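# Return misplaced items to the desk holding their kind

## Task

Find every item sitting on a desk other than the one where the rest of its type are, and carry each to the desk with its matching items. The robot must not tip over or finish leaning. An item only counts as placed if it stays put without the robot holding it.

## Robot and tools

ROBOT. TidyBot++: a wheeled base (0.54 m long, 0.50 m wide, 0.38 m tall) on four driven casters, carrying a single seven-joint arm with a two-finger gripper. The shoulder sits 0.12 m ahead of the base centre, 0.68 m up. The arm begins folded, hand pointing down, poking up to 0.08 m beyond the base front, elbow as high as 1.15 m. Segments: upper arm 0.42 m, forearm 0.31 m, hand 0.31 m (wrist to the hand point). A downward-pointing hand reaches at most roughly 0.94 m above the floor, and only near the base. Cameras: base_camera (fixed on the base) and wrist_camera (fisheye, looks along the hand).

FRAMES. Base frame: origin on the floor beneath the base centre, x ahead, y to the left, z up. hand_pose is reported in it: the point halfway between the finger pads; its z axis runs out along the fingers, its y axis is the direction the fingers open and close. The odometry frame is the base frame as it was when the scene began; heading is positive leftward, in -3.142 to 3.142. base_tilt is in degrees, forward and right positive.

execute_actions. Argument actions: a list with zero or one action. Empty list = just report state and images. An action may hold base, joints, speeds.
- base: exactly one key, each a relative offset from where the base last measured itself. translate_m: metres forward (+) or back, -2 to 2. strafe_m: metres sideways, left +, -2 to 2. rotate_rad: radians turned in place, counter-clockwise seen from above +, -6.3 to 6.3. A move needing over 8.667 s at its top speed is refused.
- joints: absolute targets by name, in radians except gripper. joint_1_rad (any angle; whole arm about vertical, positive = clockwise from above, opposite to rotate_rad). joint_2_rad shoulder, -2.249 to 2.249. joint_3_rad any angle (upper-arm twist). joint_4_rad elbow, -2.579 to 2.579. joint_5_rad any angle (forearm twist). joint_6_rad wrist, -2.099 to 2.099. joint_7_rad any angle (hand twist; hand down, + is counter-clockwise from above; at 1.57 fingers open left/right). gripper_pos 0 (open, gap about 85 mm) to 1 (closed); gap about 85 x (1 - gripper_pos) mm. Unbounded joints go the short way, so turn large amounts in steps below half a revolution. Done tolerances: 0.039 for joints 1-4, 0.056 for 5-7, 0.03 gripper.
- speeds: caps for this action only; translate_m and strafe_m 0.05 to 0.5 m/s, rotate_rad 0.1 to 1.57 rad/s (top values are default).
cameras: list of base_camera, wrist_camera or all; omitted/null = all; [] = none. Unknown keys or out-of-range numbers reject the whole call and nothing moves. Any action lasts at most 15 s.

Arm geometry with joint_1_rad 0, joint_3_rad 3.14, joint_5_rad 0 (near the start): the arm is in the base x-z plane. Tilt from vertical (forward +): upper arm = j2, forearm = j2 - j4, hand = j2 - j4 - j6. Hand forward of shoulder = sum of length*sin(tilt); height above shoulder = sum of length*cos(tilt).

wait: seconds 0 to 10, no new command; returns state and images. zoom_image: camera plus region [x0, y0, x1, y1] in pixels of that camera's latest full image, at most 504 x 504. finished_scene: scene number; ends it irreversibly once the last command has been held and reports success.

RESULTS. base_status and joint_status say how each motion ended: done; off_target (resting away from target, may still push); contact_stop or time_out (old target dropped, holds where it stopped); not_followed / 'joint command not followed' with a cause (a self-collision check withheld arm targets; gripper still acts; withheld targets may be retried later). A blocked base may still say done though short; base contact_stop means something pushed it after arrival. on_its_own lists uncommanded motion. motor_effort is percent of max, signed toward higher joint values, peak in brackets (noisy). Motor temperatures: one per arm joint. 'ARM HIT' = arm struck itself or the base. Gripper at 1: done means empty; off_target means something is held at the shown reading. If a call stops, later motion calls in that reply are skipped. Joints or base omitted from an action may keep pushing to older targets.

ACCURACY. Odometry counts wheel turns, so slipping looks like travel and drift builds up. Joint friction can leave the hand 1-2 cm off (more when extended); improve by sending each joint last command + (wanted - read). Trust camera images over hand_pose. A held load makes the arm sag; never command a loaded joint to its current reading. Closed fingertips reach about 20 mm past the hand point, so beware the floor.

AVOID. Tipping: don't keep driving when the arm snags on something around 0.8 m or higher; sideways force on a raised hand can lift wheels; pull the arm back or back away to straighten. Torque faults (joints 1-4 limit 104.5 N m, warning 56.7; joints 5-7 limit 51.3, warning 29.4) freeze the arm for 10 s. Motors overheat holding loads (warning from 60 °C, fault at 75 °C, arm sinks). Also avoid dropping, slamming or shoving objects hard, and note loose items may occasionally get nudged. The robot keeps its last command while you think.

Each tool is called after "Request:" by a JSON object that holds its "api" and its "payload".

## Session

Request:
{"api": "execute_actions", "payload": {"actions": [{"joints":{"joint_1_rad":0,"joint_2_rad":-0.4,"joint_4_rad":-0.7,"joint_6_rad":-1.7}}]}}

Scene clock: 3.00 s.
Motor temperatures (°C, as the motors report them): [37 40 35 38 43 40 46]
base_odometry: x=+0.000 y=+0.000 heading=+0.000 (m, m, rad; odometry frame)
base_tilt: forward=-0.1 right=-0.3 (deg)
base_status: not commanded
joint_positions: joint_1_rad=+0.023 joint_2_rad=-0.390 joint_3_rad=+3.120 joint_4_rad=-0.713 joint_5_rad=+0.028 joint_6_rad=-1.676 joint_7_rad=+1.523 gripper_pos=+0.000
joint_status: all done
motor_effort: joint_1_rad=+1(0) joint_2_rad=+5(7) joint_3_rad=-1(0) joint_4_rad=+11(22) joint_5_rad=+0(0) joint_6_rad=+7(7) joint_7_rad=+0(0) (%)
hand_pose: x=+0.3420 y=-0.0036 z=+1.2397 quat_wxyz=(+0.002, +0.841, -0.028, +0.541) (m; base frame)
pictures: base_camera, wrist_camera
camera_calibration (this result's frames):
wrist_camera: T_world_to_cam=[[-0.0774008, -0.996964, -0.00845962, 0.0235354], [-0.41794, 0.0401486, -0.907587, 1.32138], [0.905171, -0.0667123, -0.419779, 0.34181], [0, 0, 0, 1]] pos_world=[0.244683, -0.00678478, 1.34295]
Images, in order (width x height): base_camera 644x364, wrist_camera 644x476.

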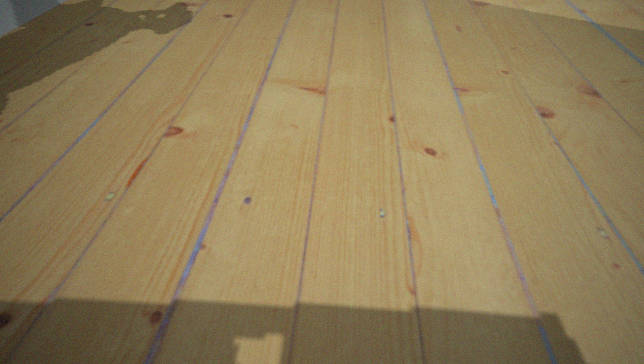

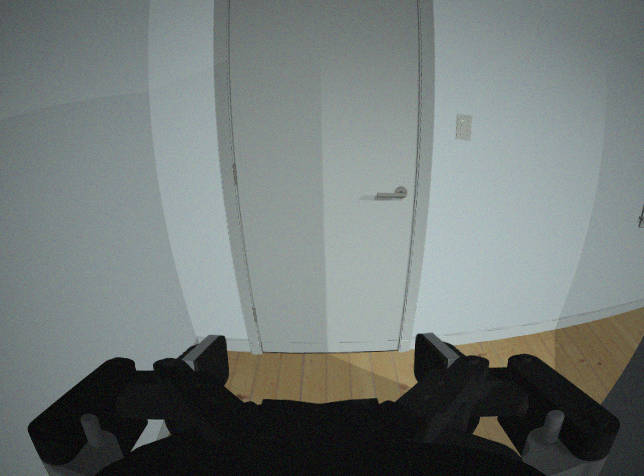

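Request:
{"api": "execute_actions", "payload": {"actions": [{"joints":{"joint_1_rad":1.6,"joint_3_rad":3.16,"joint_5_rad":-0.02,"joint_7_rad":1.595}}], "cameras": ["wrist_camera"]}}

Request:
{"api": "execute_actions", "payload": {"actions": [{"joints":{"joint_1_rad":3.165}}], "cameras": ["wrist_camera"]}}

Scene clock: 7.57 s.
Motor temperatures (°C, as the motors report them): [37 40 35 38 43 40 46]
base_odometry: x=+0.000 y=+0.000 heading=+0.000 (m, m, rad; odometry frame)
base_tilt: forward=-0.1 right=-0.3 (deg)
base_status: not commanded
joint_positions: joint_1_rad=+1.580 joint_2_rad=-0.390 joint_3_rad=+3.144 joint_4_rad=-0.713 joint_5_rad=+0.009 joint_6_rad=-1.676 joint_7_rad=+1.566 gripper_pos=+0.000
joint_status: all done
motor_effort: joint_1_rad=+0(0) joint_2_rad=+5(6) joint_3_rad=+0(0) joint_4_rad=+11(11) joint_5_rad=+0(1) joint_6_rad=+7(7) joint_7_rad=+0(0) (%)
hand_pose: x=+0.1145 y=-0.2233 z=+1.2398 quat_wxyz=(+0.386, +0.588, -0.602, +0.379) (m; base frame)
pictures: wrist_camera
camera_calibration (this result's frames):
wrist_camera: T_world_to_cam=[[-0.998643, 0.0495799, 0.0159098, 0.0958192], [0.00636676, 0.419522, -0.907723, 1.27146], [-0.0516793, -0.90639, -0.419268, 0.454537], [0, 0, 0, 1]] pos_world=[0.111084, -0.126167, 1.34318]
Images, in order (width x height): wrist_camera 644x476.

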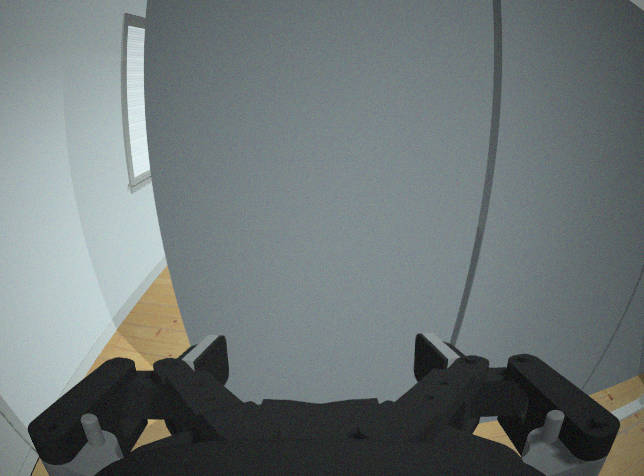

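Scene clock: 10.37 s.
Motor temperatures (°C, as the motors report them): [37 40 35 38 43 40 46]
base_odometry: x=+0.000 y=+0.000 heading=+0.000 (m, m, rad; odometry frame)
base_tilt: forward=-0.1 right=-0.2 (deg)
base_status: not commanded
joint_positions: joint_1_rad=+3.145 joint_2_rad=-0.390 joint_3_rad=+3.144 joint_4_rad=-0.713 joint_5_rad=+0.008 joint_6_rad=-1.676 joint_7_rad=+1.566 gripper_pos=+0.000
joint_status: all done
motor_effort: joint_1_rad=+1(1) joint_2_rad=+5(5) joint_3_rad=-1(1) joint_4_rad=+11(11) joint_5_rad=+0(0) joint_6_rad=+7(7) joint_7_rad=+0(0) (%)
hand_pose: x=-0.1043 y=+0.0031 z=+1.2398 quat_wxyz=(+0.541, -0.007, -0.841, -0.003) (m; base frame)
pictures: wrist_camera
camera_calibration (this result's frames):
wrist_camera: T_world_to_cam=[[0.0434107, 0.998938, 0.0154412, -0.0276207], [0.41955, -0.00420117, -0.907722, 1.22229], [-0.906693, 0.0458832, -0.419287, 0.556302], [0, 0, 0, 1]] pos_world=[-0.00721938, 0.00720144, 1.34318]
Images, in order (width x height): wrist_camera 644x476.

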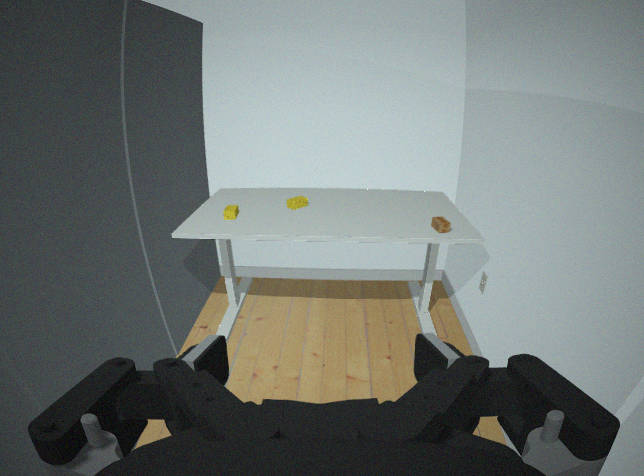

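Request:
{"api": "execute_actions", "payload": {"actions": [{"base":{"rotate_rad":3.13},"joints":{"joint_1_rad":0.6,"joint_2_rad":-0.1,"joint_6_rad":-1.8}}], "cameras": []}}

Request:
{"api": "execute_actions", "payload": {"actions": [{"base":{"translate_m":0.85}}]}}

Scene clock: 16.83 s.
Motor temperatures (°C, as the motors report them): [37 40 35 38 43 40 46]
base_odometry: x=+0.000 y=+0.000 heading=+3.130 (m, m, rad; odometry frame)
base_tilt: forward=-0.1 right=-0.2 (deg)
base_status: done
joint_positions: joint_1_rad=+0.620 joint_2_rad=-0.115 joint_3_rad=+3.148 joint_4_rad=-0.713 joint_5_rad=+0.004 joint_6_rad=-1.775 joint_7_rad=+1.566 gripper_pos=+0.000
joint_status: all done
motor_effort: joint_1_rad=+2(2) joint_2_rad=-8(8) joint_3_rad=-1(0) joint_4_rad=+14(15) joint_5_rad=+0(1) joint_6_rad=+5(7) joint_7_rad=+0(0) (%)
hand_pose: x=+0.3983 y=-0.2026 z=+1.1358 quat_wxyz=(+0.116, +0.881, -0.289, +0.357) (m; base frame)
pictures: none
No camera images: the call's "cameras" was empty. Leave "cameras" out to get every camera's image.

Scene clock: 19.90 s.
Motor temperatures (°C, as the motors report them): [37 40 35 38 43 40 46]
base_odometry: x=-0.850 y=+0.009 heading=+3.130 (m, m, rad; odometry frame)
base_tilt: forward=-0.1 right=-0.2 (deg)
base_status: done
joint_positions: joint_1_rad=+0.619 joint_2_rad=-0.102 joint_3_rad=+3.148 joint_4_rad=-0.713 joint_5_rad=+0.004 joint_6_rad=-1.777 joint_7_rad=+1.566 gripper_pos=+0.000
joint_status: not commanded
motor_effort: joint_1_rad=+1(1) joint_2_rad=-9(11) joint_3_rad=-1(2) joint_4_rad=+15(16) joint_5_rad=+0(0) joint_6_rad=+5(6) joint_7_rad=+0(0) (%)
hand_pose: x=+0.4031 y=-0.2057 z=+1.1309 quat_wxyz=(+0.114, +0.884, -0.290, +0.350) (m; base frame)
pictures: base_camera, wrist_camera
camera_calibration (this result's frames):
wrist_camera: T_world_to_cam=[[-0.606263, -0.79485, 0.0256571, 0.0420173], [-0.592758, 0.430141, -0.680894, 1.15056], [0.530172, -0.428009, -0.731933, 0.65717], [0, 0, 0, 1]] pos_world=[0.359062, -0.180229, 1.26333]
Images, in order (width x height): base_camera 644x364, wrist_camera 644x476.

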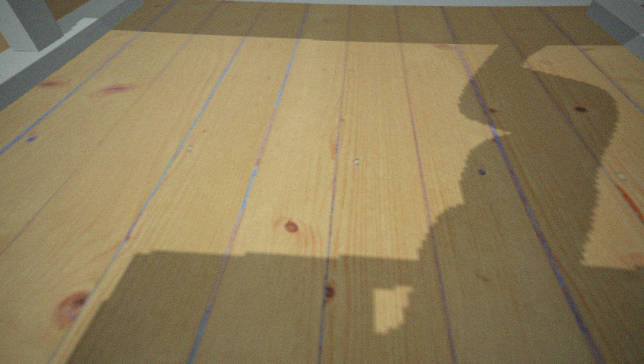

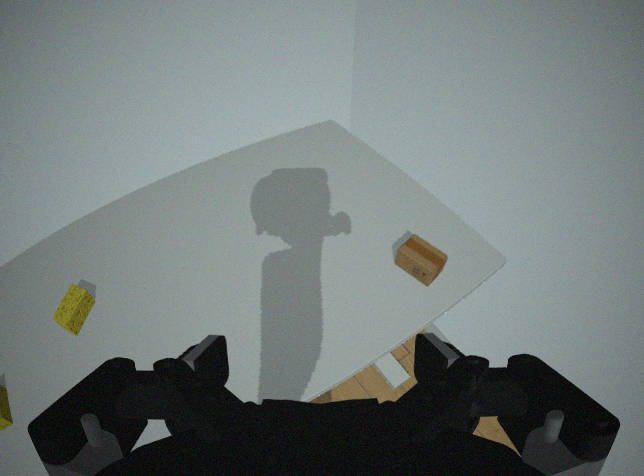

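Request:
{"api": "execute_actions", "payload": {"actions": [{"base":{"strafe_m":-0.42},"joints":{"joint_1_rad":0.25,"joint_2_rad":-0.3,"joint_4_rad":-1.1,"joint_6_rad":-1.7}}]}}

Scene clock: 24.50 s.
Motor temperatures (°C, as the motors report them): [37 40 35 38 43 40 46]
base_odometry: x=-0.846 y=+0.429 heading=+3.131 (m, m, rad; odometry frame)
base_tilt: forward=-0.1 right=-0.2 (deg)
base_status: done
joint_positions: joint_1_rad=+0.271 joint_2_rad=-0.284 joint_3_rad=+3.154 joint_4_rad=-1.085 joint_5_rad=+0.003 joint_6_rad=-1.724 joint_7_rad=+1.566 gripper_pos=+0.000
joint_status: all done
motor_effort: joint_1_rad=+2(2) joint_2_rad=-4(9) joint_3_rad=-1(1) joint_4_rad=+17(18) joint_5_rad=+0(0) joint_6_rad=+4(6) joint_7_rad=+0(0) (%)
hand_pose: x=+0.3951 y=-0.0814 z=+1.0505 quat_wxyz=(+0.042, +0.943, -0.138, +0.300) (m; base frame)
pictures: base_camera, wrist_camera
camera_calibration (this result's frames):
wrist_camera: T_world_to_cam=[[-0.299741, -0.953677, 0.0256217, 0.00396212], [-0.785164, 0.231344, -0.574454, 0.985688], [0.541916, -0.192305, -0.818135, 0.760921], [0, 0, 0, 1]] pos_world=[0.362759, -0.0779258, 1.18867]
Images, in order (width x height): base_camera 644x364, wrist_camera 644x476.

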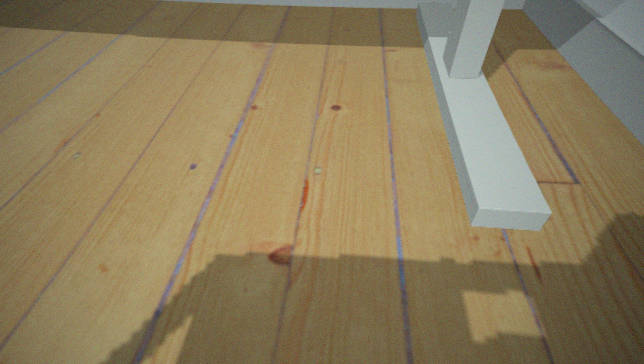

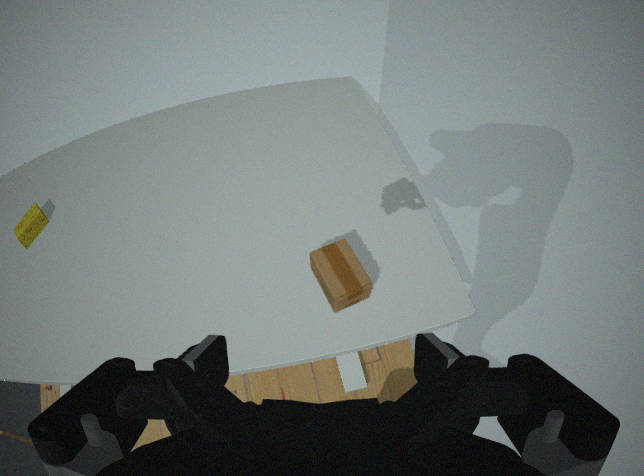

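Request:
{"api": "execute_actions", "payload": {"actions": [{"base":{"rotate_rad":-1.571},"speeds":{"rotate_rad":1.0},"joints":{"joint_1_rad":-1.71}}], "cameras": ["base_camera"]}}

Request:
{"api": "execute_actions", "payload": {"actions": [{"base":{"translate_m":0.11},"joints":{"joint_2_rad":-0.08,"joint_4_rad":-1.725,"joint_6_rad":-0.705}}]}}

Scene clock: 32.37 s.
Motor temperatures (°C, as the motors report them): [37 40 35 38 43 40 46]
base_odometry: x=-0.846 y=+0.429 heading=+1.560 (m, m, rad; odometry frame)
base_tilt: forward=-0.1 right=-0.3 (deg)
base_status: done
joint_positions: joint_1_rad=-1.690 joint_2_rad=-0.288 joint_3_rad=+3.154 joint_4_rad=-1.085 joint_5_rad=+0.003 joint_6_rad=-1.724 joint_7_rad=+1.566 gripper_pos=+0.000
joint_status: all done
motor_effort: joint_1_rad=+1(1) joint_2_rad=-3(5) joint_3_rad=-1(0) joint_4_rad=+17(17) joint_5_rad=+0(1) joint_6_rad=+5(5) joint_7_rad=+0(0) (%)
hand_pose: x=+0.0893 y=+0.2848 z=+1.0517 quat_wxyz=(-0.228, +0.639, +0.706, +0.203) (m; base frame)
pictures: base_camera
Images, in order (width x height): base_camera 644x364.

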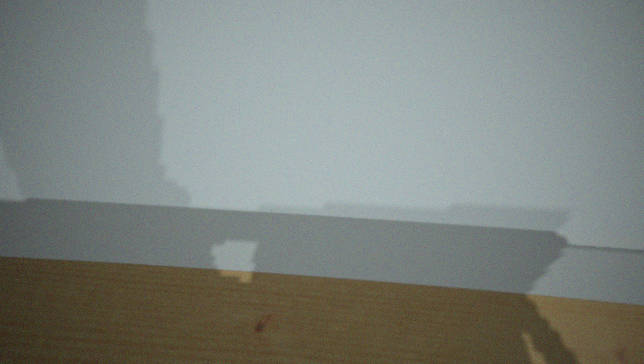

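Scene clock: 34.27 s.
Motor temperatures (°C, as the motors report them): [37 40 35 38 43 40 46]
base_odometry: x=-0.845 y=+0.539 heading=+1.560 (m, m, rad; odometry frame)
base_tilt: forward=-0.1 right=-0.3 (deg)
base_status: done
joint_positions: joint_1_rad=-1.691 joint_2_rad=-0.087 joint_3_rad=+3.158 joint_4_rad=-1.712 joint_5_rad=+0.002 joint_6_rad=-0.727 joint_7_rad=+1.566 gripper_pos=+0.000
joint_status: all done
motor_effort: joint_1_rad=+1(2) joint_2_rad=-17(19) joint_3_rad=-1(1) joint_4_rad=+23(24) joint_5_rad=+0(1) joint_6_rad=+6(6) joint_7_rad=+0(0) (%)
hand_pose: x=+0.0668 y=+0.4959 z=+0.8648 quat_wxyz=(-0.286, +0.619, +0.684, +0.257) (m; base frame)
pictures: base_camera, wrist_camera
camera_calibration (this result's frames):
wrist_camera: T_world_to_cam=[[0.996449, 0.0805964, 0.0243801, -0.137518], [0.074184, -0.703302, -0.70701, 1.00837], [-0.0398359, 0.706307, -0.706783, 0.394849], [0, 0, 0, 1]] pos_world=[0.0779545, 0.441384, 0.99535]
Images, in order (width x height): base_camera 644x364, wrist_camera 644x476.

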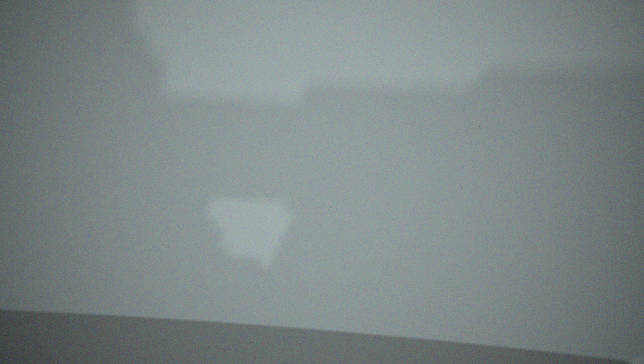

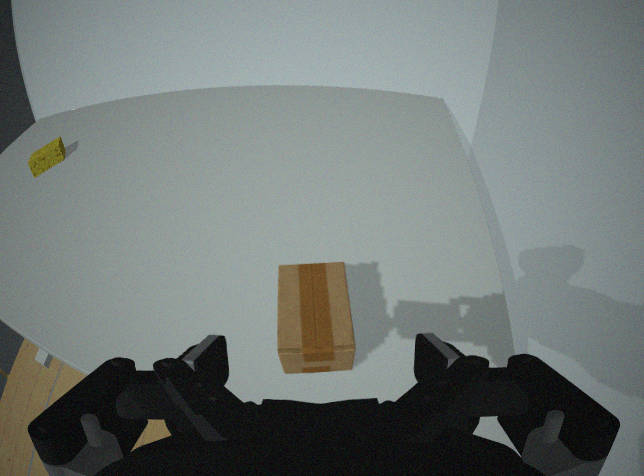

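Request:
{"api": "execute_actions", "payload": {"actions": [{"joints":{"joint_1_rad":-1.732,"joint_2_rad":0.172,"joint_4_rad":-1.768,"joint_6_rad":-0.407}}], "cameras": ["wrist_camera"]}}

Request:
{"api": "execute_actions", "payload": {"actions": [{"joints":{"gripper_pos":1}}], "cameras": []}}

Request:
{"api": "execute_actions", "payload": {"actions": [{"base":{"translate_m":-0.5},"joints":{"joint_2_rad":-0.3,"joint_4_rad":-1.0,"joint_6_rad":-1.65}}], "cameras": ["wrist_camera"]}}

Scene clock: 38.40 s.
Motor temperatures (°C, as the motors report them): [37 40 35 38 43 40 46]
base_odometry: x=-0.845 y=+0.539 heading=+1.560 (m, m, rad; odometry frame)
base_tilt: forward=-0.1 right=-0.3 (deg)
base_status: not commanded
joint_positions: joint_1_rad=-1.710 joint_2_rad=+0.176 joint_3_rad=+3.158 joint_4_rad=-1.756 joint_5_rad=+0.002 joint_6_rad=-0.431 joint_7_rad=+1.566 gripper_pos=+0.000
joint_status: all done
motor_effort: joint_1_rad=+1(0) joint_2_rad=-26(29) joint_3_rad=-1(1) joint_4_rad=+22(23) joint_5_rad=+0(0) joint_6_rad=+5(5) joint_7_rad=+0(0) (%)
hand_pose: x=+0.0456 y=+0.5819 z=+0.7631 quat_wxyz=(-0.283, +0.613, +0.693, +0.252) (m; base frame)
pictures: wrist_camera
camera_calibration (this result's frames):
wrist_camera: T_world_to_cam=[[0.994456, 0.101141, 0.0287877, -0.136056], [0.0923724, -0.70935, -0.698778, 0.994997], [-0.0502543, 0.697563, -0.714759, 0.273039], [0, 0, 0, 1]] pos_world=[0.0571128, 0.5291, 0.894356]
Images, in order (width x height): wrist_camera 644x476.

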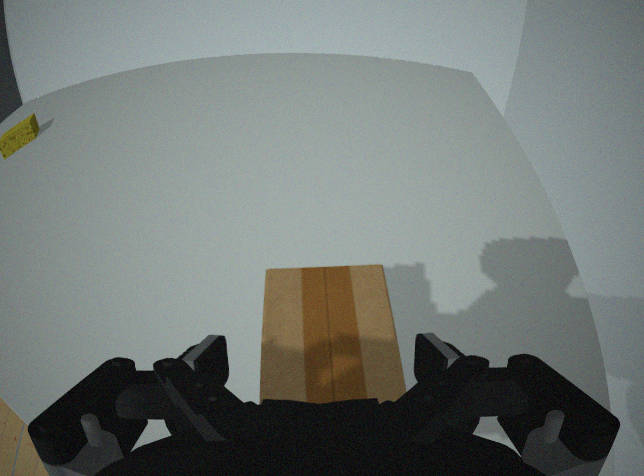

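Scene clock: 39.50 s.
Motor temperatures (°C, as the motors report them): [37 40 35 38 43 40 46]
base_odometry: x=-0.845 y=+0.539 heading=+1.560 (m, m, rad; odometry frame)
base_tilt: forward=-0.1 right=-0.3 (deg)
base_status: not commanded
joint_positions: joint_1_rad=-1.710 joint_2_rad=+0.175 joint_3_rad=+3.158 joint_4_rad=-1.757 joint_5_rad=+0.002 joint_6_rad=-0.429 joint_7_rad=+1.566 gripper_pos=+0.357
joint_status: gripper_pos off_target (ended at +0.357, target +1.000)
motor_effort: joint_1_rad=+1(2) joint_2_rad=-25(28) joint_3_rad=-1(2) joint_4_rad=+21(22) joint_5_rad=+0(0) joint_6_rad=+5(6) joint_7_rad=+0(0) (%)
hand_pose: x=+0.0455 y=+0.5821 z=+0.7637 quat_wxyz=(-0.284, +0.613, +0.693, +0.253) (m; base frame)
pictures: none
No camera images: the call's "cameras" was empty. Leave "cameras" out to get every camera's image.

Scene clock: 42.00 s.
Motor temperatures (°C, as the motors report them): [37 40 35 38 43 40 46]
base_odometry: x=-0.850 y=+0.039 heading=+1.559 (m, m, rad; odometry frame)
base_tilt: forward=-0.1 right=-0.2 (deg)
base_status: done
joint_positions: joint_1_rad=-1.719 joint_2_rad=-0.295 joint_3_rad=+3.159 joint_4_rad=-1.016 joint_5_rad=+0.001 joint_6_rad=-1.634 joint_7_rad=+1.566 gripper_pos=+0.357
joint_status: all done
motor_effort: joint_1_rad=+1(2) joint_2_rad=-3(30) joint_3_rad=-1(4) joint_4_rad=+17(25) joint_5_rad=+0(2) joint_6_rad=+6(7) joint_7_rad=+0(0) (%)
hand_pose: x=+0.0802 y=+0.3030 z=+1.1007 quat_wxyz=(-0.290, +0.611, +0.692, +0.251) (m; base frame)
pictures: wrist_camera
camera_calibration (this result's frames):
wrist_camera: T_world_to_cam=[[0.994036, 0.107344, 0.0192154, -0.143242], [0.0896351, -0.703915, -0.704605, 1.03483], [-0.0621093, 0.702126, -0.709339, 0.704145], [0, 0, 0, 1]] pos_world=[0.0933651, 0.249407, 1.23137]
Images, in order (width x height): wrist_camera 644x476.

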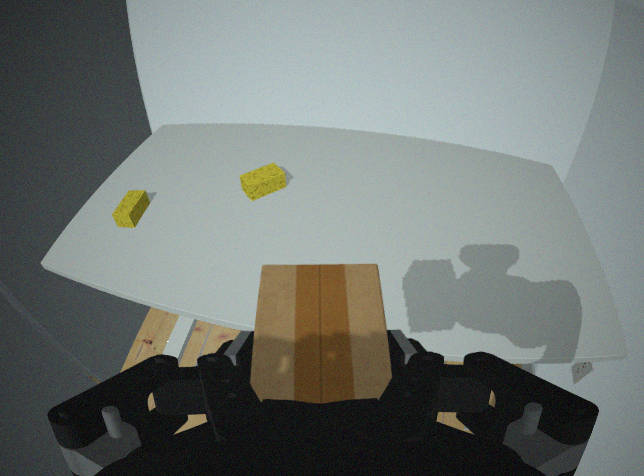

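Request:
{"api": "execute_actions", "payload": {"actions": [{"base":{"strafe_m":-1.95},"joints":{"joint_1_rad":-3.16,"joint_2_rad":-0.4,"joint_4_rad":-0.7,"joint_6_rad":-1.9}}]}}

Scene clock: 48.53 s.
Motor temperatures (°C, as the motors report them): [37 40 35 38 43 40 46]
base_odometry: x=+1.099 y=+0.017 heading=+1.559 (m, m, rad; odometry frame)
base_tilt: forward=+0.0 right=-0.2 (deg)
base_status: done
joint_positions: joint_1_rad=-3.140 joint_2_rad=-0.383 joint_3_rad=+3.159 joint_4_rad=-0.722 joint_5_rad=+0.001 joint_6_rad=-1.880 joint_7_rad=+1.566 gripper_pos=+0.357
joint_status: all done
motor_effort: joint_1_rad=+1(0) joint_2_rad=+5(7) joint_3_rad=+0(1) joint_4_rad=+12(18) joint_5_rad=+0(1) joint_6_rad=+7(7) joint_7_rad=+0(0) (%)
hand_pose: x=-0.0767 y=+0.0058 z=+1.1806 quat_wxyz=(-0.445, +0.012, +0.895, +0.000) (m; base frame)
pictures: base_camera, wrist_camera
camera_calibration (this result's frames):
wrist_camera: T_world_to_cam=[[0.0448779, 0.998895, 0.013982, -0.0286994], [0.607511, -0.016178, -0.794146, 1.03743], [-0.793042, 0.0441339, -0.607566, 0.787433], [0, 0, 0, 1]] pos_world=[-0.00449358, 0.0106987, 1.30269]
Images, in order (width x height): base_camera 644x364, wrist_camera 644x476.

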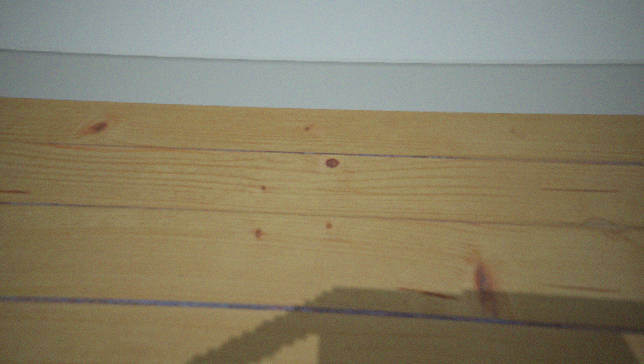

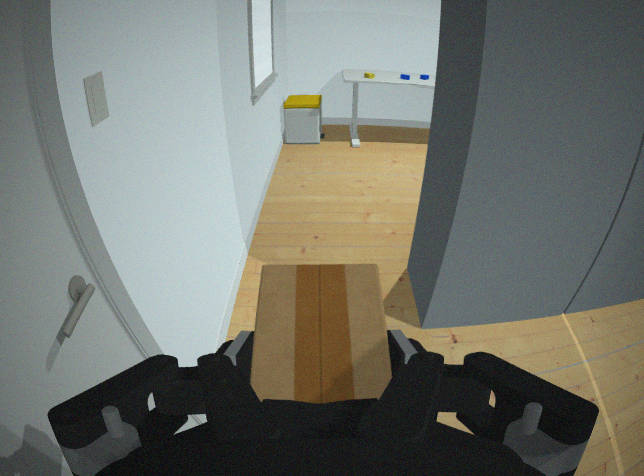

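Request:
{"api": "execute_actions", "payload": {"actions": [{"base":{"translate_m":-2.0}}], "cameras": ["base_camera"]}}

Request:
{"api": "execute_actions", "payload": {"actions": [{"joints":{"joint_1_rad":-2.1,"joint_6_rad":-1.7}}], "cameras": ["wrist_camera"]}}

Scene clock: 56.53 s.
Motor temperatures (°C, as the motors report them): [37 40 35 38 43 40 46]
base_odometry: x=+1.077 y=-1.983 heading=+1.559 (m, m, rad; odometry frame)
base_tilt: forward=-0.1 right=-0.3 (deg)
base_status: done
joint_positions: joint_1_rad=-3.140 joint_2_rad=-0.394 joint_3_rad=+3.159 joint_4_rad=-0.716 joint_5_rad=+0.001 joint_6_rad=-1.883 joint_7_rad=+1.566 gripper_pos=+0.357
joint_status: not commanded
motor_effort: joint_1_rad=+1(1) joint_2_rad=+6(9) joint_3_rad=-1(0) joint_4_rad=+11(12) joint_5_rad=+0(0) joint_6_rad=+7(7) joint_7_rad=+0(0) (%)
hand_pose: x=-0.0697 y=+0.0057 z=+1.1841 quat_wxyz=(-0.451, +0.012, +0.892, +0.000) (m; base frame)
pictures: base_camera
Images, in order (width x height): base_camera 644x364.

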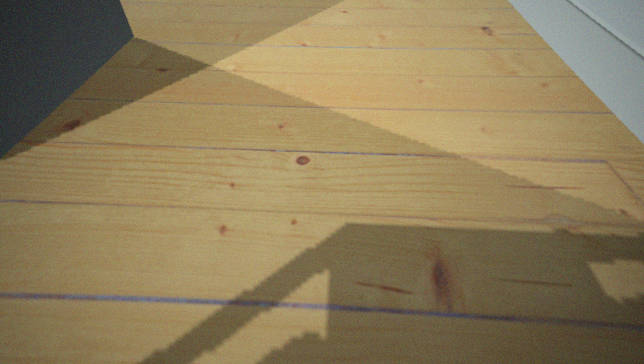

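Scene clock: 58.87 s.
Motor temperatures (°C, as the motors report them): [37 40 35 38 43 40 46]
base_odometry: x=+1.077 y=-1.983 heading=+1.559 (m, m, rad; odometry frame)
base_tilt: forward=-0.1 right=-0.2 (deg)
base_status: not commanded
joint_positions: joint_1_rad=-2.120 joint_2_rad=-0.394 joint_3_rad=+3.159 joint_4_rad=-0.716 joint_5_rad=+0.001 joint_6_rad=-1.730 joint_7_rad=+1.566 gripper_pos=+0.357
joint_status: all done
motor_effort: joint_1_rad=+1(2) joint_2_rad=+5(6) joint_3_rad=-1(1) joint_4_rad=+12(12) joint_5_rad=+0(0) joint_6_rad=+8(8) joint_7_rad=+0(0) (%)
hand_pose: x=+0.0124 y=+0.1856 z=+1.2246 quat_wxyz=(-0.452, +0.427, +0.741, +0.254) (m; base frame)
pictures: wrist_camera
camera_calibration (this result's frames):
wrist_camera: T_world_to_cam=[[0.875806, 0.482577, 0.00917797, -0.12158], [0.232163, -0.404518, -0.884571, 1.20865], [-0.423161, 0.776843, -0.466315, 0.563334], [0, 0, 0, 1]] pos_world=[0.0642579, 0.109969, 1.33294]
Images, in order (width x height): wrist_camera 644x476.

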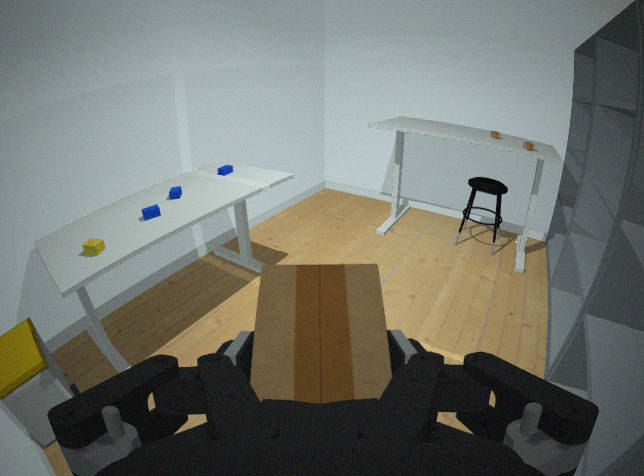

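Request:
{"api": "execute_actions", "payload": {"actions": [{"base":{"strafe_m":2.0},"joints":{"joint_1_rad":-1.6,"joint_2_rad":-0.3,"joint_4_rad":-0.9,"joint_6_rad":-1.75}}], "cameras": []}}

Request:
{"api": "execute_actions", "payload": {"actions": [{"base":{"translate_m":-0.5}}]}}

Scene clock: 66.17 s.
Motor temperatures (°C, as the motors report them): [37 40 35 38 43 40 46]
base_odometry: x=-0.923 y=-1.960 heading=+1.559 (m, m, rad; odometry frame)
base_tilt: forward=-0.1 right=-0.2 (deg)
base_status: done
joint_positions: joint_1_rad=-1.620 joint_2_rad=-0.294 joint_3_rad=+3.159 joint_4_rad=-0.893 joint_5_rad=+0.001 joint_6_rad=-1.730 joint_7_rad=+1.566 gripper_pos=+0.357
joint_status: all done
motor_effort: joint_1_rad=+1(1) joint_2_rad=-1(10) joint_3_rad=-1(1) joint_4_rad=+15(17) joint_5_rad=+0(1) joint_6_rad=+6(7) joint_7_rad=+0(0) (%)
hand_pose: x=+0.1110 y=+0.2813 z=+1.1301 quat_wxyz=(-0.286, +0.641, +0.658, +0.273) (m; base frame)
pictures: none
No camera images: the call's "cameras" was empty. Leave "cameras" out to get every camera's image.

Scene clock: 68.53 s.
Motor temperatures (°C, as the motors report them): [37 40 35 38 43 40 46]
base_odometry: x=-0.929 y=-2.460 heading=+1.559 (m, m, rad; odometry frame)
base_tilt: forward=-0.1 right=-0.2 (deg)
base_status: done
joint_positions: joint_1_rad=-1.620 joint_2_rad=-0.294 joint_3_rad=+3.159 joint_4_rad=-0.893 joint_5_rad=+0.000 joint_6_rad=-1.731 joint_7_rad=+1.566 gripper_pos=+0.357
joint_status: not commanded
motor_effort: joint_1_rad=+1(1) joint_2_rad=-2(2) joint_3_rad=-1(1) joint_4_rad=+16(16) joint_5_rad=+0(2) joint_6_rad=+7(6) joint_7_rad=+0(0) (%)
hand_pose: x=+0.1107 y=+0.2811 z=+1.1299 quat_wxyz=(-0.286, +0.641, +0.658, +0.272) (m; base frame)
pictures: base_camera, wrist_camera
camera_calibration (this result's frames):
wrist_camera: T_world_to_cam=[[0.999793, 0.00917423, 0.0181687, -0.143674], [0.0194675, -0.691542, -0.722074, 1.06125], [0.00593994, 0.722278, -0.691577, 0.708888], [0, 0, 0, 1]] pos_world=[0.118774, 0.223205, 1.25917]
Images, in order (width x height): base_camera 644x364, wrist_camera 644x476.

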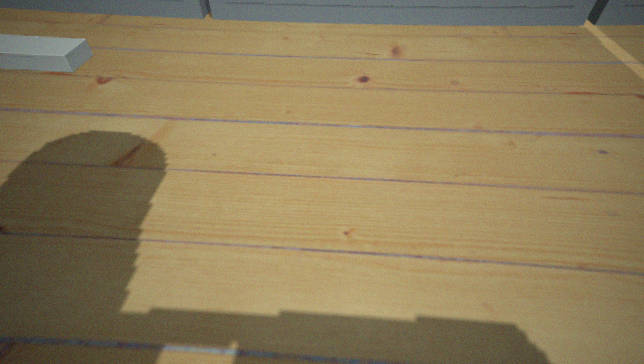

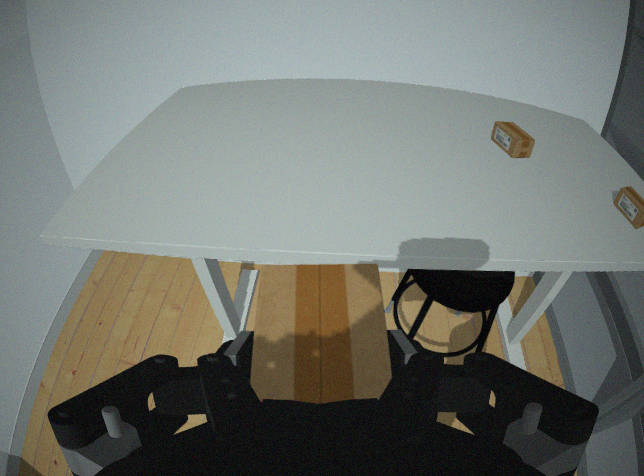

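Request:
{"api": "execute_actions", "payload": {"actions": [{"base":{"strafe_m":0.22},"joints":{"joint_2_rad":-0.02,"joint_4_rad":-1.0,"joint_6_rad":-1.36}}], "cameras": []}}

Request:
{"api": "execute_actions", "payload": {"actions": [{"joints":{"joint_4_rad":-1.19,"joint_6_rad":-1.17}}], "cameras": ["wrist_camera"]}}

Request:
{"api": "execute_actions", "payload": {"actions": [{"joints":{"joint_4_rad":-1.25,"joint_6_rad":-1.11}}], "cameras": []}}

Scene clock: 72.63 s.
Motor temperatures (°C, as the motors report them): [37 40 35 38 43 40 46]
base_odometry: x=-1.149 y=-2.458 heading=+1.559 (m, m, rad; odometry frame)
base_tilt: forward=-0.1 right=-0.3 (deg)
base_status: done
joint_positions: joint_1_rad=-1.620 joint_2_rad=-0.010 joint_3_rad=+3.159 joint_4_rad=-1.005 joint_5_rad=+0.000 joint_6_rad=-1.381 joint_7_rad=+1.566 gripper_pos=+0.357
joint_status: all done
motor_effort: joint_1_rad=+1(0) joint_2_rad=-17(28) joint_3_rad=-1(0) joint_4_rad=+20(24) joint_5_rad=+0(0) joint_6_rad=+6(7) joint_7_rad=+0(0) (%)
hand_pose: x=+0.1026 y=+0.4749 z=+1.0493 quat_wxyz=(-0.269, +0.647, +0.665, +0.259) (m; base frame)
pictures: none
No camera images: the call's "cameras" was empty. Leave "cameras" out to get every camera's image.

Scene clock: 73.80 s.
Motor temperatures (°C, as the motors report them): [37 40 35 38 43 40 46]
base_odometry: x=-1.149 y=-2.458 heading=+1.559 (m, m, rad; odometry frame)
base_tilt: forward=-0.1 right=-0.3 (deg)
base_status: not commanded
joint_positions: joint_1_rad=-1.620 joint_2_rad=-0.011 joint_3_rad=+3.159 joint_4_rad=-1.184 joint_5_rad=+0.000 joint_6_rad=-1.198 joint_7_rad=+1.566 gripper_pos=+0.357
joint_status: all done
motor_effort: joint_1_rad=+1(1) joint_2_rad=-19(20) joint_3_rad=-1(1) joint_4_rad=+22(23) joint_5_rad=+0(0) joint_6_rad=+6(6) joint_7_rad=+0(0) (%)
hand_pose: x=+0.1017 y=+0.5022 z=+1.0009 quat_wxyz=(-0.271, +0.646, +0.664, +0.261) (m; base frame)
pictures: wrist_camera
camera_calibration (this result's frames):
wrist_camera: T_world_to_cam=[[0.999671, 0.00935699, 0.0238921, -0.140196], [0.0233127, -0.720203, -0.693372, 1.10646], [0.0107193, 0.6937, -0.720184, 0.502598], [0, 0, 0, 1]] pos_world=[0.108967, 0.449538, 1.1325]
Images, in order (width x height): wrist_camera 644x476.

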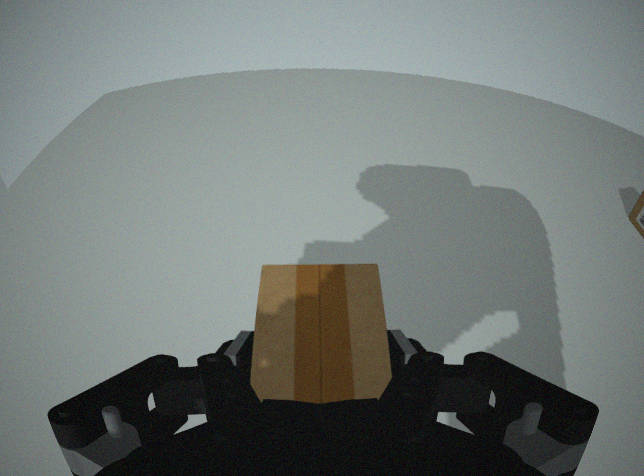

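Scene clock: 74.57 s.
Motor temperatures (°C, as the motors report them): [37 40 35 38 43 40 46]
base_odometry: x=-1.149 y=-2.458 heading=+1.559 (m, m, rad; odometry frame)
base_tilt: forward=-0.1 right=-0.3 (deg)
base_status: not commanded
joint_positions: joint_1_rad=-1.620 joint_2_rad=-0.014 joint_3_rad=+3.159 joint_4_rad=-1.228 joint_5_rad=+0.000 joint_6_rad=-1.131 joint_7_rad=+1.567 gripper_pos=+0.357
joint_status: all done
motor_effort: joint_1_rad=+2(1) joint_2_rad=-18(19) joint_3_rad=-1(2) joint_4_rad=+21(23) joint_5_rad=+0(0) joint_6_rad=+5(6) joint_7_rad=+0(0) (%)
hand_pose: x=+0.1015 y=+0.5111 z=+0.9949 quat_wxyz=(-0.279, +0.643, +0.661, +0.269) (m; base frame)
pictures: none
No camera images: the call's "cameras" was empty. Leave "cameras" out to get every camera's image.

Request:
{"api": "execute_actions", "payload": {"actions": [{"joints":{"gripper_pos":0,"joint_4_rad":-1.21}}], "cameras": []}}

Request:
{"api": "execute_actions", "payload": {"actions": [{"joints":{"joint_2_rad":-0.2,"joint_4_rad":-1.0,"joint_6_rad":-1.55}}], "cameras": ["wrist_camera"]}}

Request:
{"api": "execute_actions", "payload": {"actions": [{"base":{"strafe_m":-1.75},"joints":{"joint_1_rad":-3.16,"joint_2_rad":0.1}}], "cameras": ["wrist_camera"]}}

Scene clock: 81.47 s.
Motor temperatures (°C, as the motors report them): [37 40 35 38 43 40 46]
base_odometry: x=-1.149 y=-2.458 heading=+1.559 (m, m, rad; odometry frame)
base_tilt: forward=-0.1 right=-0.3 (deg)
base_status: not commanded
joint_positions: joint_1_rad=-1.620 joint_2_rad=-0.014 joint_3_rad=+3.159 joint_4_rad=-1.221 joint_5_rad=+0.000 joint_6_rad=-1.131 joint_7_rad=+1.567 gripper_pos=+0.000
joint_status: all done
motor_effort: joint_1_rad=+2(1) joint_2_rad=-19(21) joint_3_rad=-1(1) joint_4_rad=+22(23) joint_5_rad=+0(0) joint_6_rad=+6(6) joint_7_rad=+0(0) (%)
hand_pose: x=+0.1014 y=+0.5118 z=+0.9983 quat_wxyz=(-0.282, +0.642, +0.660, +0.272) (m; base frame)
pictures: none
No camera images: the call's "cameras" was empty. Leave "cameras" out to get every camera's image.

Scene clock: 83.00 s.
Motor temperatures (°C, as the motors report them): [37 40 35 38 43 40 46]
base_odometry: x=-1.149 y=-2.458 heading=+1.559 (m, m, rad; odometry frame)
base_tilt: forward=-0.1 right=-0.3 (deg)
base_status: not commanded
joint_positions: joint_1_rad=-1.620 joint_2_rad=-0.207 joint_3_rad=+3.159 joint_4_rad=-1.005 joint_5_rad=+0.000 joint_6_rad=-1.532 joint_7_rad=+1.567 gripper_pos=+0.000
joint_status: all done
motor_effort: joint_1_rad=+1(0) joint_2_rad=-7(22) joint_3_rad=-1(1) joint_4_rad=+18(23) joint_5_rad=+0(0) joint_6_rad=+6(7) joint_7_rad=+0(0) (%)
hand_pose: x=+0.1074 y=+0.3645 z=+1.0988 quat_wxyz=(-0.285, +0.641, +0.658, +0.273) (m; base frame)
pictures: wrist_camera
camera_calibration (this result's frames):
wrist_camera: T_world_to_cam=[[0.999758, 0.00911115, 0.0200163, -0.142565], [0.0207618, -0.691193, -0.722372, 1.09665], [0.0072535, 0.722613, -0.691215, 0.626542], [0, 0, 0, 1]] pos_world=[0.115218, 0.306549, 1.22812]
Images, in order (width x height): wrist_camera 644x476.

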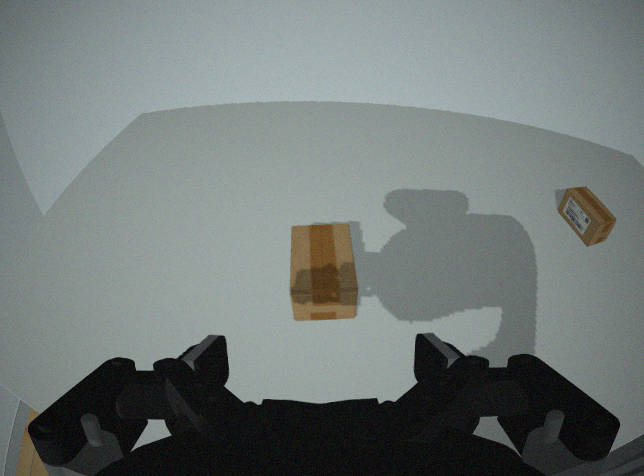

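Scene clock: 88.00 s.
Motor temperatures (°C, as the motors report them): [37 40 35 38 43 40 46]
base_odometry: x=+0.601 y=-2.476 heading=+1.559 (m, m, rad; odometry frame)
base_tilt: forward=-0.1 right=-0.2 (deg)
base_status: done
joint_positions: joint_1_rad=-3.147 joint_2_rad=+0.086 joint_3_rad=+3.159 joint_4_rad=-1.005 joint_5_rad=+0.000 joint_6_rad=-1.532 joint_7_rad=+1.567 gripper_pos=+0.000
joint_status: all done
motor_effort: joint_1_rad=+2(2) joint_2_rad=-20(21) joint_3_rad=-1(3) joint_4_rad=+19(20) joint_5_rad=+0(1) joint_6_rad=+4(6) joint_7_rad=+0(0) (%)
hand_pose: x=-0.3506 y=+0.0035 z=+0.9757 quat_wxyz=(-0.256, +0.007, +0.967, +0.002) (m; base frame)
pictures: wrist_camera
camera_calibration (this result's frames):
wrist_camera: T_world_to_cam=[[0.0266242, 0.999181, 0.0304707, -0.033818], [0.870678, -0.00820277, -0.491785, 0.838293], [-0.491132, 0.0396236, -0.870183, 0.807875], [0, 0, 0, 1]] pos_world=[-0.33221, 0.00865572, 1.11629]
Images, in order (width x height): wrist_camera 644x476.

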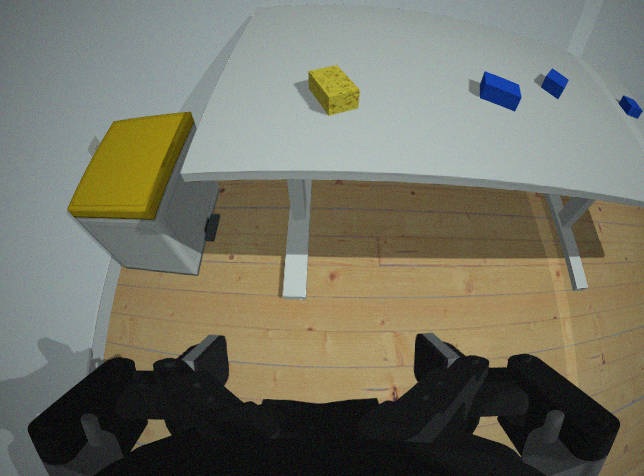

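Request:
{"api": "execute_actions", "payload": {"actions": [{"base":{"strafe_m":0.26},"joints":{"joint_1_rad":-3.56,"joint_2_rad":-0.08,"joint_4_rad":-1.595,"joint_6_rad":-0.83}}], "cameras": []}}

Request:
{"api": "execute_actions", "payload": {"actions": [{"base":{"translate_m":-0.415}}], "cameras": ["wrist_camera"]}}

Scene clock: 92.83 s.
Motor temperatures (°C, as the motors report them): [37 40 35 38 43 40 46]
base_odometry: x=+0.341 y=-2.473 heading=+1.559 (m, m, rad; odometry frame)
base_tilt: forward=-0.1 right=-0.2 (deg)
base_status: done
joint_positions: joint_1_rad=-3.538 joint_2_rad=-0.069 joint_3_rad=+3.159 joint_4_rad=-1.580 joint_5_rad=+0.000 joint_6_rad=-0.853 joint_7_rad=+1.567 gripper_pos=+0.000
joint_status: all done
motor_effort: joint_1_rad=+1(1) joint_2_rad=-18(22) joint_3_rad=-1(2) joint_4_rad=+23(23) joint_5_rad=+0(0) joint_6_rad=+5(6) joint_7_rad=+0(0) (%)
hand_pose: x=-0.3482 y=-0.1873 z=+0.8986 quat_wxyz=(-0.372, -0.172, +0.909, -0.073) (m; base frame)
pictures: none
No camera images: the call's "cameras" was empty. Leave "cameras" out to get every camera's image.

Scene clock: 95.03 s.
Motor temperatures (°C, as the motors report them): [37 40 35 38 43 40 46]
base_odometry: x=+0.336 y=-2.889 heading=+1.558 (m, m, rad; odometry frame)
base_tilt: forward=-0.1 right=-0.2 (deg)
base_status: done
joint_positions: joint_1_rad=-3.540 joint_2_rad=-0.072 joint_3_rad=+3.159 joint_4_rad=-1.581 joint_5_rad=+0.000 joint_6_rad=-0.851 joint_7_rad=+1.567 gripper_pos=+0.000
joint_status: not commanded
motor_effort: joint_1_rad=+1(1) joint_2_rad=-17(20) joint_3_rad=-1(2) joint_4_rad=+23(23) joint_5_rad=+0(0) joint_6_rad=+6(6) joint_7_rad=+0(0) (%)
hand_pose: x=-0.3475 y=-0.1884 z=+0.9004 quat_wxyz=(-0.374, -0.173, +0.908, -0.074) (m; base frame)
pictures: wrist_camera
camera_calibration (this result's frames):
wrist_camera: T_world_to_cam=[[-0.351591, 0.935877, 0.0227576, 0.0238088], [0.660935, 0.26537, -0.701957, 0.964868], [-0.662985, -0.231761, -0.711855, 0.498069], [0, 0, 0, 1]] pos_world=[-0.299131, -0.162896, 1.03131]
Images, in order (width x height): wrist_camera 644x476.

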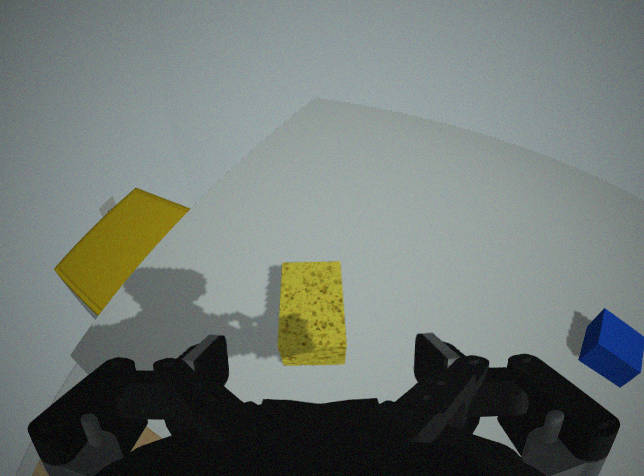

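Request:
{"api": "execute_actions", "payload": {"actions": [{"joints":{"joint_1_rad":-3.583,"joint_2_rad":0.244,"joint_4_rad":-1.672,"joint_6_rad":-0.428}}], "cameras": ["wrist_camera"]}}

Scene clock: 98.57 s.
Motor temperatures (°C, as the motors report them): [37 40 35 38 43 40 46]
base_odometry: x=+0.336 y=-2.889 heading=+1.558 (m, m, rad; odometry frame)
base_tilt: forward=-0.1 right=-0.2 (deg)
base_status: not commanded
joint_positions: joint_1_rad=-3.561 joint_2_rad=+0.249 joint_3_rad=+3.159 joint_4_rad=-1.662 joint_5_rad=+0.000 joint_6_rad=-0.452 joint_7_rad=+1.567 gripper_pos=+0.000
joint_status: all done
motor_effort: joint_1_rad=+0(1) joint_2_rad=-29(33) joint_3_rad=-1(1) joint_4_rad=+22(24) joint_5_rad=+0(0) joint_6_rad=+6(6) joint_7_rad=+0(0) (%)
hand_pose: x=-0.4497 y=-0.2443 z=+0.7633 quat_wxyz=(-0.372, -0.184, +0.907, -0.075) (m; base frame)
pictures: wrist_camera
camera_calibration (this result's frames):
wrist_camera: T_world_to_cam=[[-0.371431, 0.92803, 0.0282709, 0.0282414], [0.655971, 0.283849, -0.69938, 0.951277], [-0.65707, -0.241227, -0.714191, 0.321915], [0, 0, 0, 1]] pos_world=[-0.402, -0.218573, 0.894414]
Images, in order (width x height): wrist_camera 644x476.

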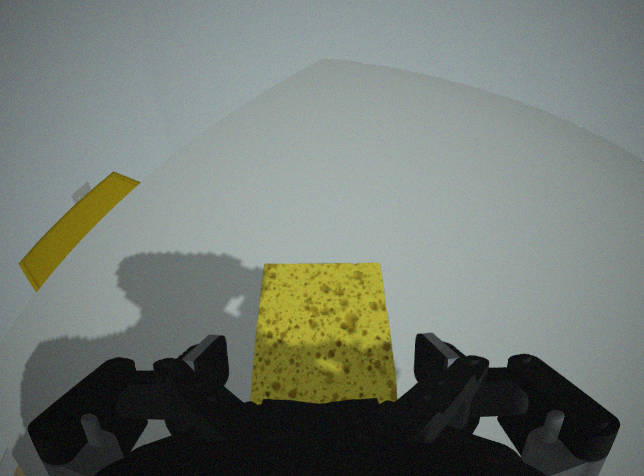

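Request:
{"api": "execute_actions", "payload": {"actions": [{"joints":{"gripper_pos":1}}], "cameras": []}}

Request:
{"api": "execute_actions", "payload": {"actions": [{"base":{"translate_m":0.9},"joints":{"joint_1_rad":-1.7,"joint_2_rad":-0.4,"joint_4_rad":-0.7,"joint_6_rad":-1.7}}], "cameras": ["wrist_camera"]}}

Request:
{"api": "execute_actions", "payload": {"actions": [{"base":{"strafe_m":-0.72},"joints":{"joint_1_rad":0}}]}}

Scene clock: 101.43 s.
Motor temperatures (°C, as the motors report them): [37 40 35 38 43 40 46]
base_odometry: x=+0.336 y=-2.889 heading=+1.558 (m, m, rad; odometry frame)
base_tilt: forward=-0.1 right=-0.2 (deg)
base_status: not commanded
joint_positions: joint_1_rad=-3.561 joint_2_rad=+0.247 joint_3_rad=+3.159 joint_4_rad=-1.662 joint_5_rad=+0.000 joint_6_rad=-0.449 joint_7_rad=+1.567 gripper_pos=+0.452
joint_status: gripper_pos off_target (ended at +0.452, target +1.000)
motor_effort: joint_1_rad=+2(0) joint_2_rad=-29(29) joint_3_rad=-1(1) joint_4_rad=+22(22) joint_5_rad=+0(0) joint_6_rad=+6(6) joint_7_rad=+0(0) (%)
hand_pose: x=-0.4501 y=-0.2445 z=+0.7652 quat_wxyz=(-0.375, -0.184, +0.906, -0.075) (m; base frame)
pictures: none
No camera images: the call's "cameras" was empty. Leave "cameras" out to get every camera's image.

Scene clock: 104.73 s.
Motor temperatures (°C, as the motors report them): [37 40 35 38 43 40 46]
base_odometry: x=+0.347 y=-1.988 heading=+1.558 (m, m, rad; odometry frame)
base_tilt: forward=-0.1 right=-0.3 (deg)
base_status: done
joint_positions: joint_1_rad=-1.721 joint_2_rad=-0.394 joint_3_rad=+3.165 joint_4_rad=-0.715 joint_5_rad=+0.000 joint_6_rad=-1.678 joint_7_rad=+1.567 gripper_pos=+0.452
joint_status: all done
motor_effort: joint_1_rad=+2(3) joint_2_rad=+5(32) joint_3_rad=-1(4) joint_4_rad=+11(23) joint_5_rad=+0(1) joint_6_rad=+7(7) joint_7_rad=+0(0) (%)
hand_pose: x=+0.0943 y=+0.2197 z=+1.2396 quat_wxyz=(-0.409, +0.558, +0.629, +0.353) (m; base frame)
pictures: wrist_camera
camera_calibration (this result's frames):
wrist_camera: T_world_to_cam=[[0.995079, 0.098925, 0.00566556, -0.132469], [0.046575, -0.416495, -0.907944, 1.26575], [-0.0874587, 0.90374, -0.419053, 0.460394], [0, 0, 0, 1]] pos_world=[0.11313, 0.124205, 1.34291]
Images, in order (width x height): wrist_camera 644x476.

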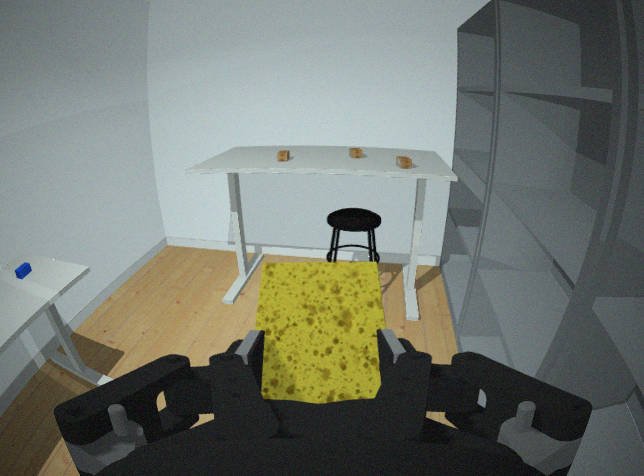

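Scene clock: 107.63 s.
Motor temperatures (°C, as the motors report them): [37 40 35 38 43 40 46]
base_odometry: x=+1.067 y=-1.997 heading=+1.559 (m, m, rad; odometry frame)
base_tilt: forward=-0.1 right=-0.2 (deg)
base_status: done
joint_positions: joint_1_rad=-0.020 joint_2_rad=-0.397 joint_3_rad=+3.165 joint_4_rad=-0.714 joint_5_rad=+0.000 joint_6_rad=-1.678 joint_7_rad=+1.567 gripper_pos=+0.452
joint_status: all done
motor_effort: joint_1_rad=+1(1) joint_2_rad=+6(8) joint_3_rad=-1(0) joint_4_rad=+11(13) joint_5_rad=+0(1) joint_6_rad=+7(8) joint_7_rad=+0(0) (%)
hand_pose: x=+0.3382 y=-0.0040 z=+1.2403 quat_wxyz=(-0.005, +0.840, -0.005, +0.542) (m; base frame)
pictures: base_camera, wrist_camera
camera_calibration (this result's frames):
wrist_camera: T_world_to_cam=[[-0.0306261, -0.999516, 0.00549887, -0.0102966], [-0.416032, 0.00774499, -0.909317, 1.32174], [0.908834, -0.0301365, -0.416068, 0.339813], [0, 0, 0, 1]] pos_world=[0.240739, -0.0102877, 1.34332]
Images, in order (width x height): base_camera 644x364, wrist_camera 644x476.

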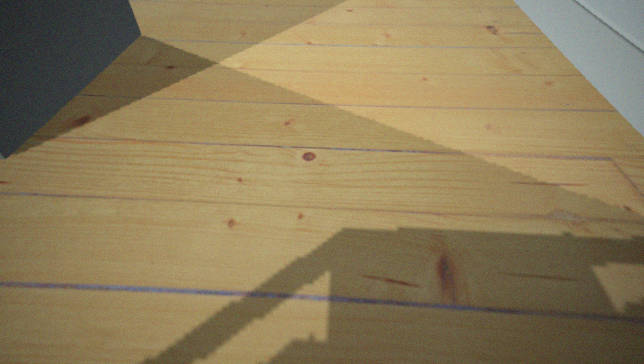

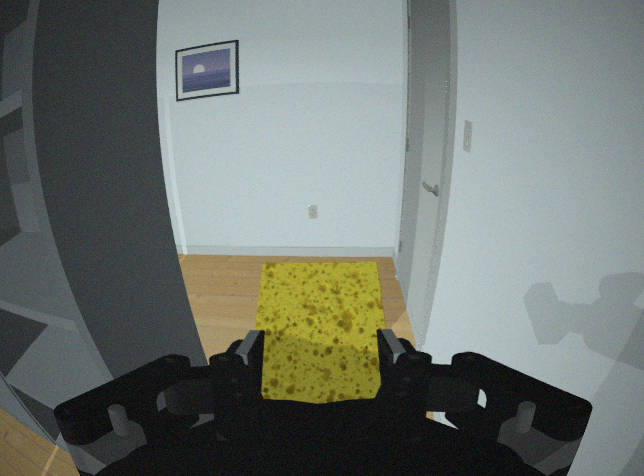

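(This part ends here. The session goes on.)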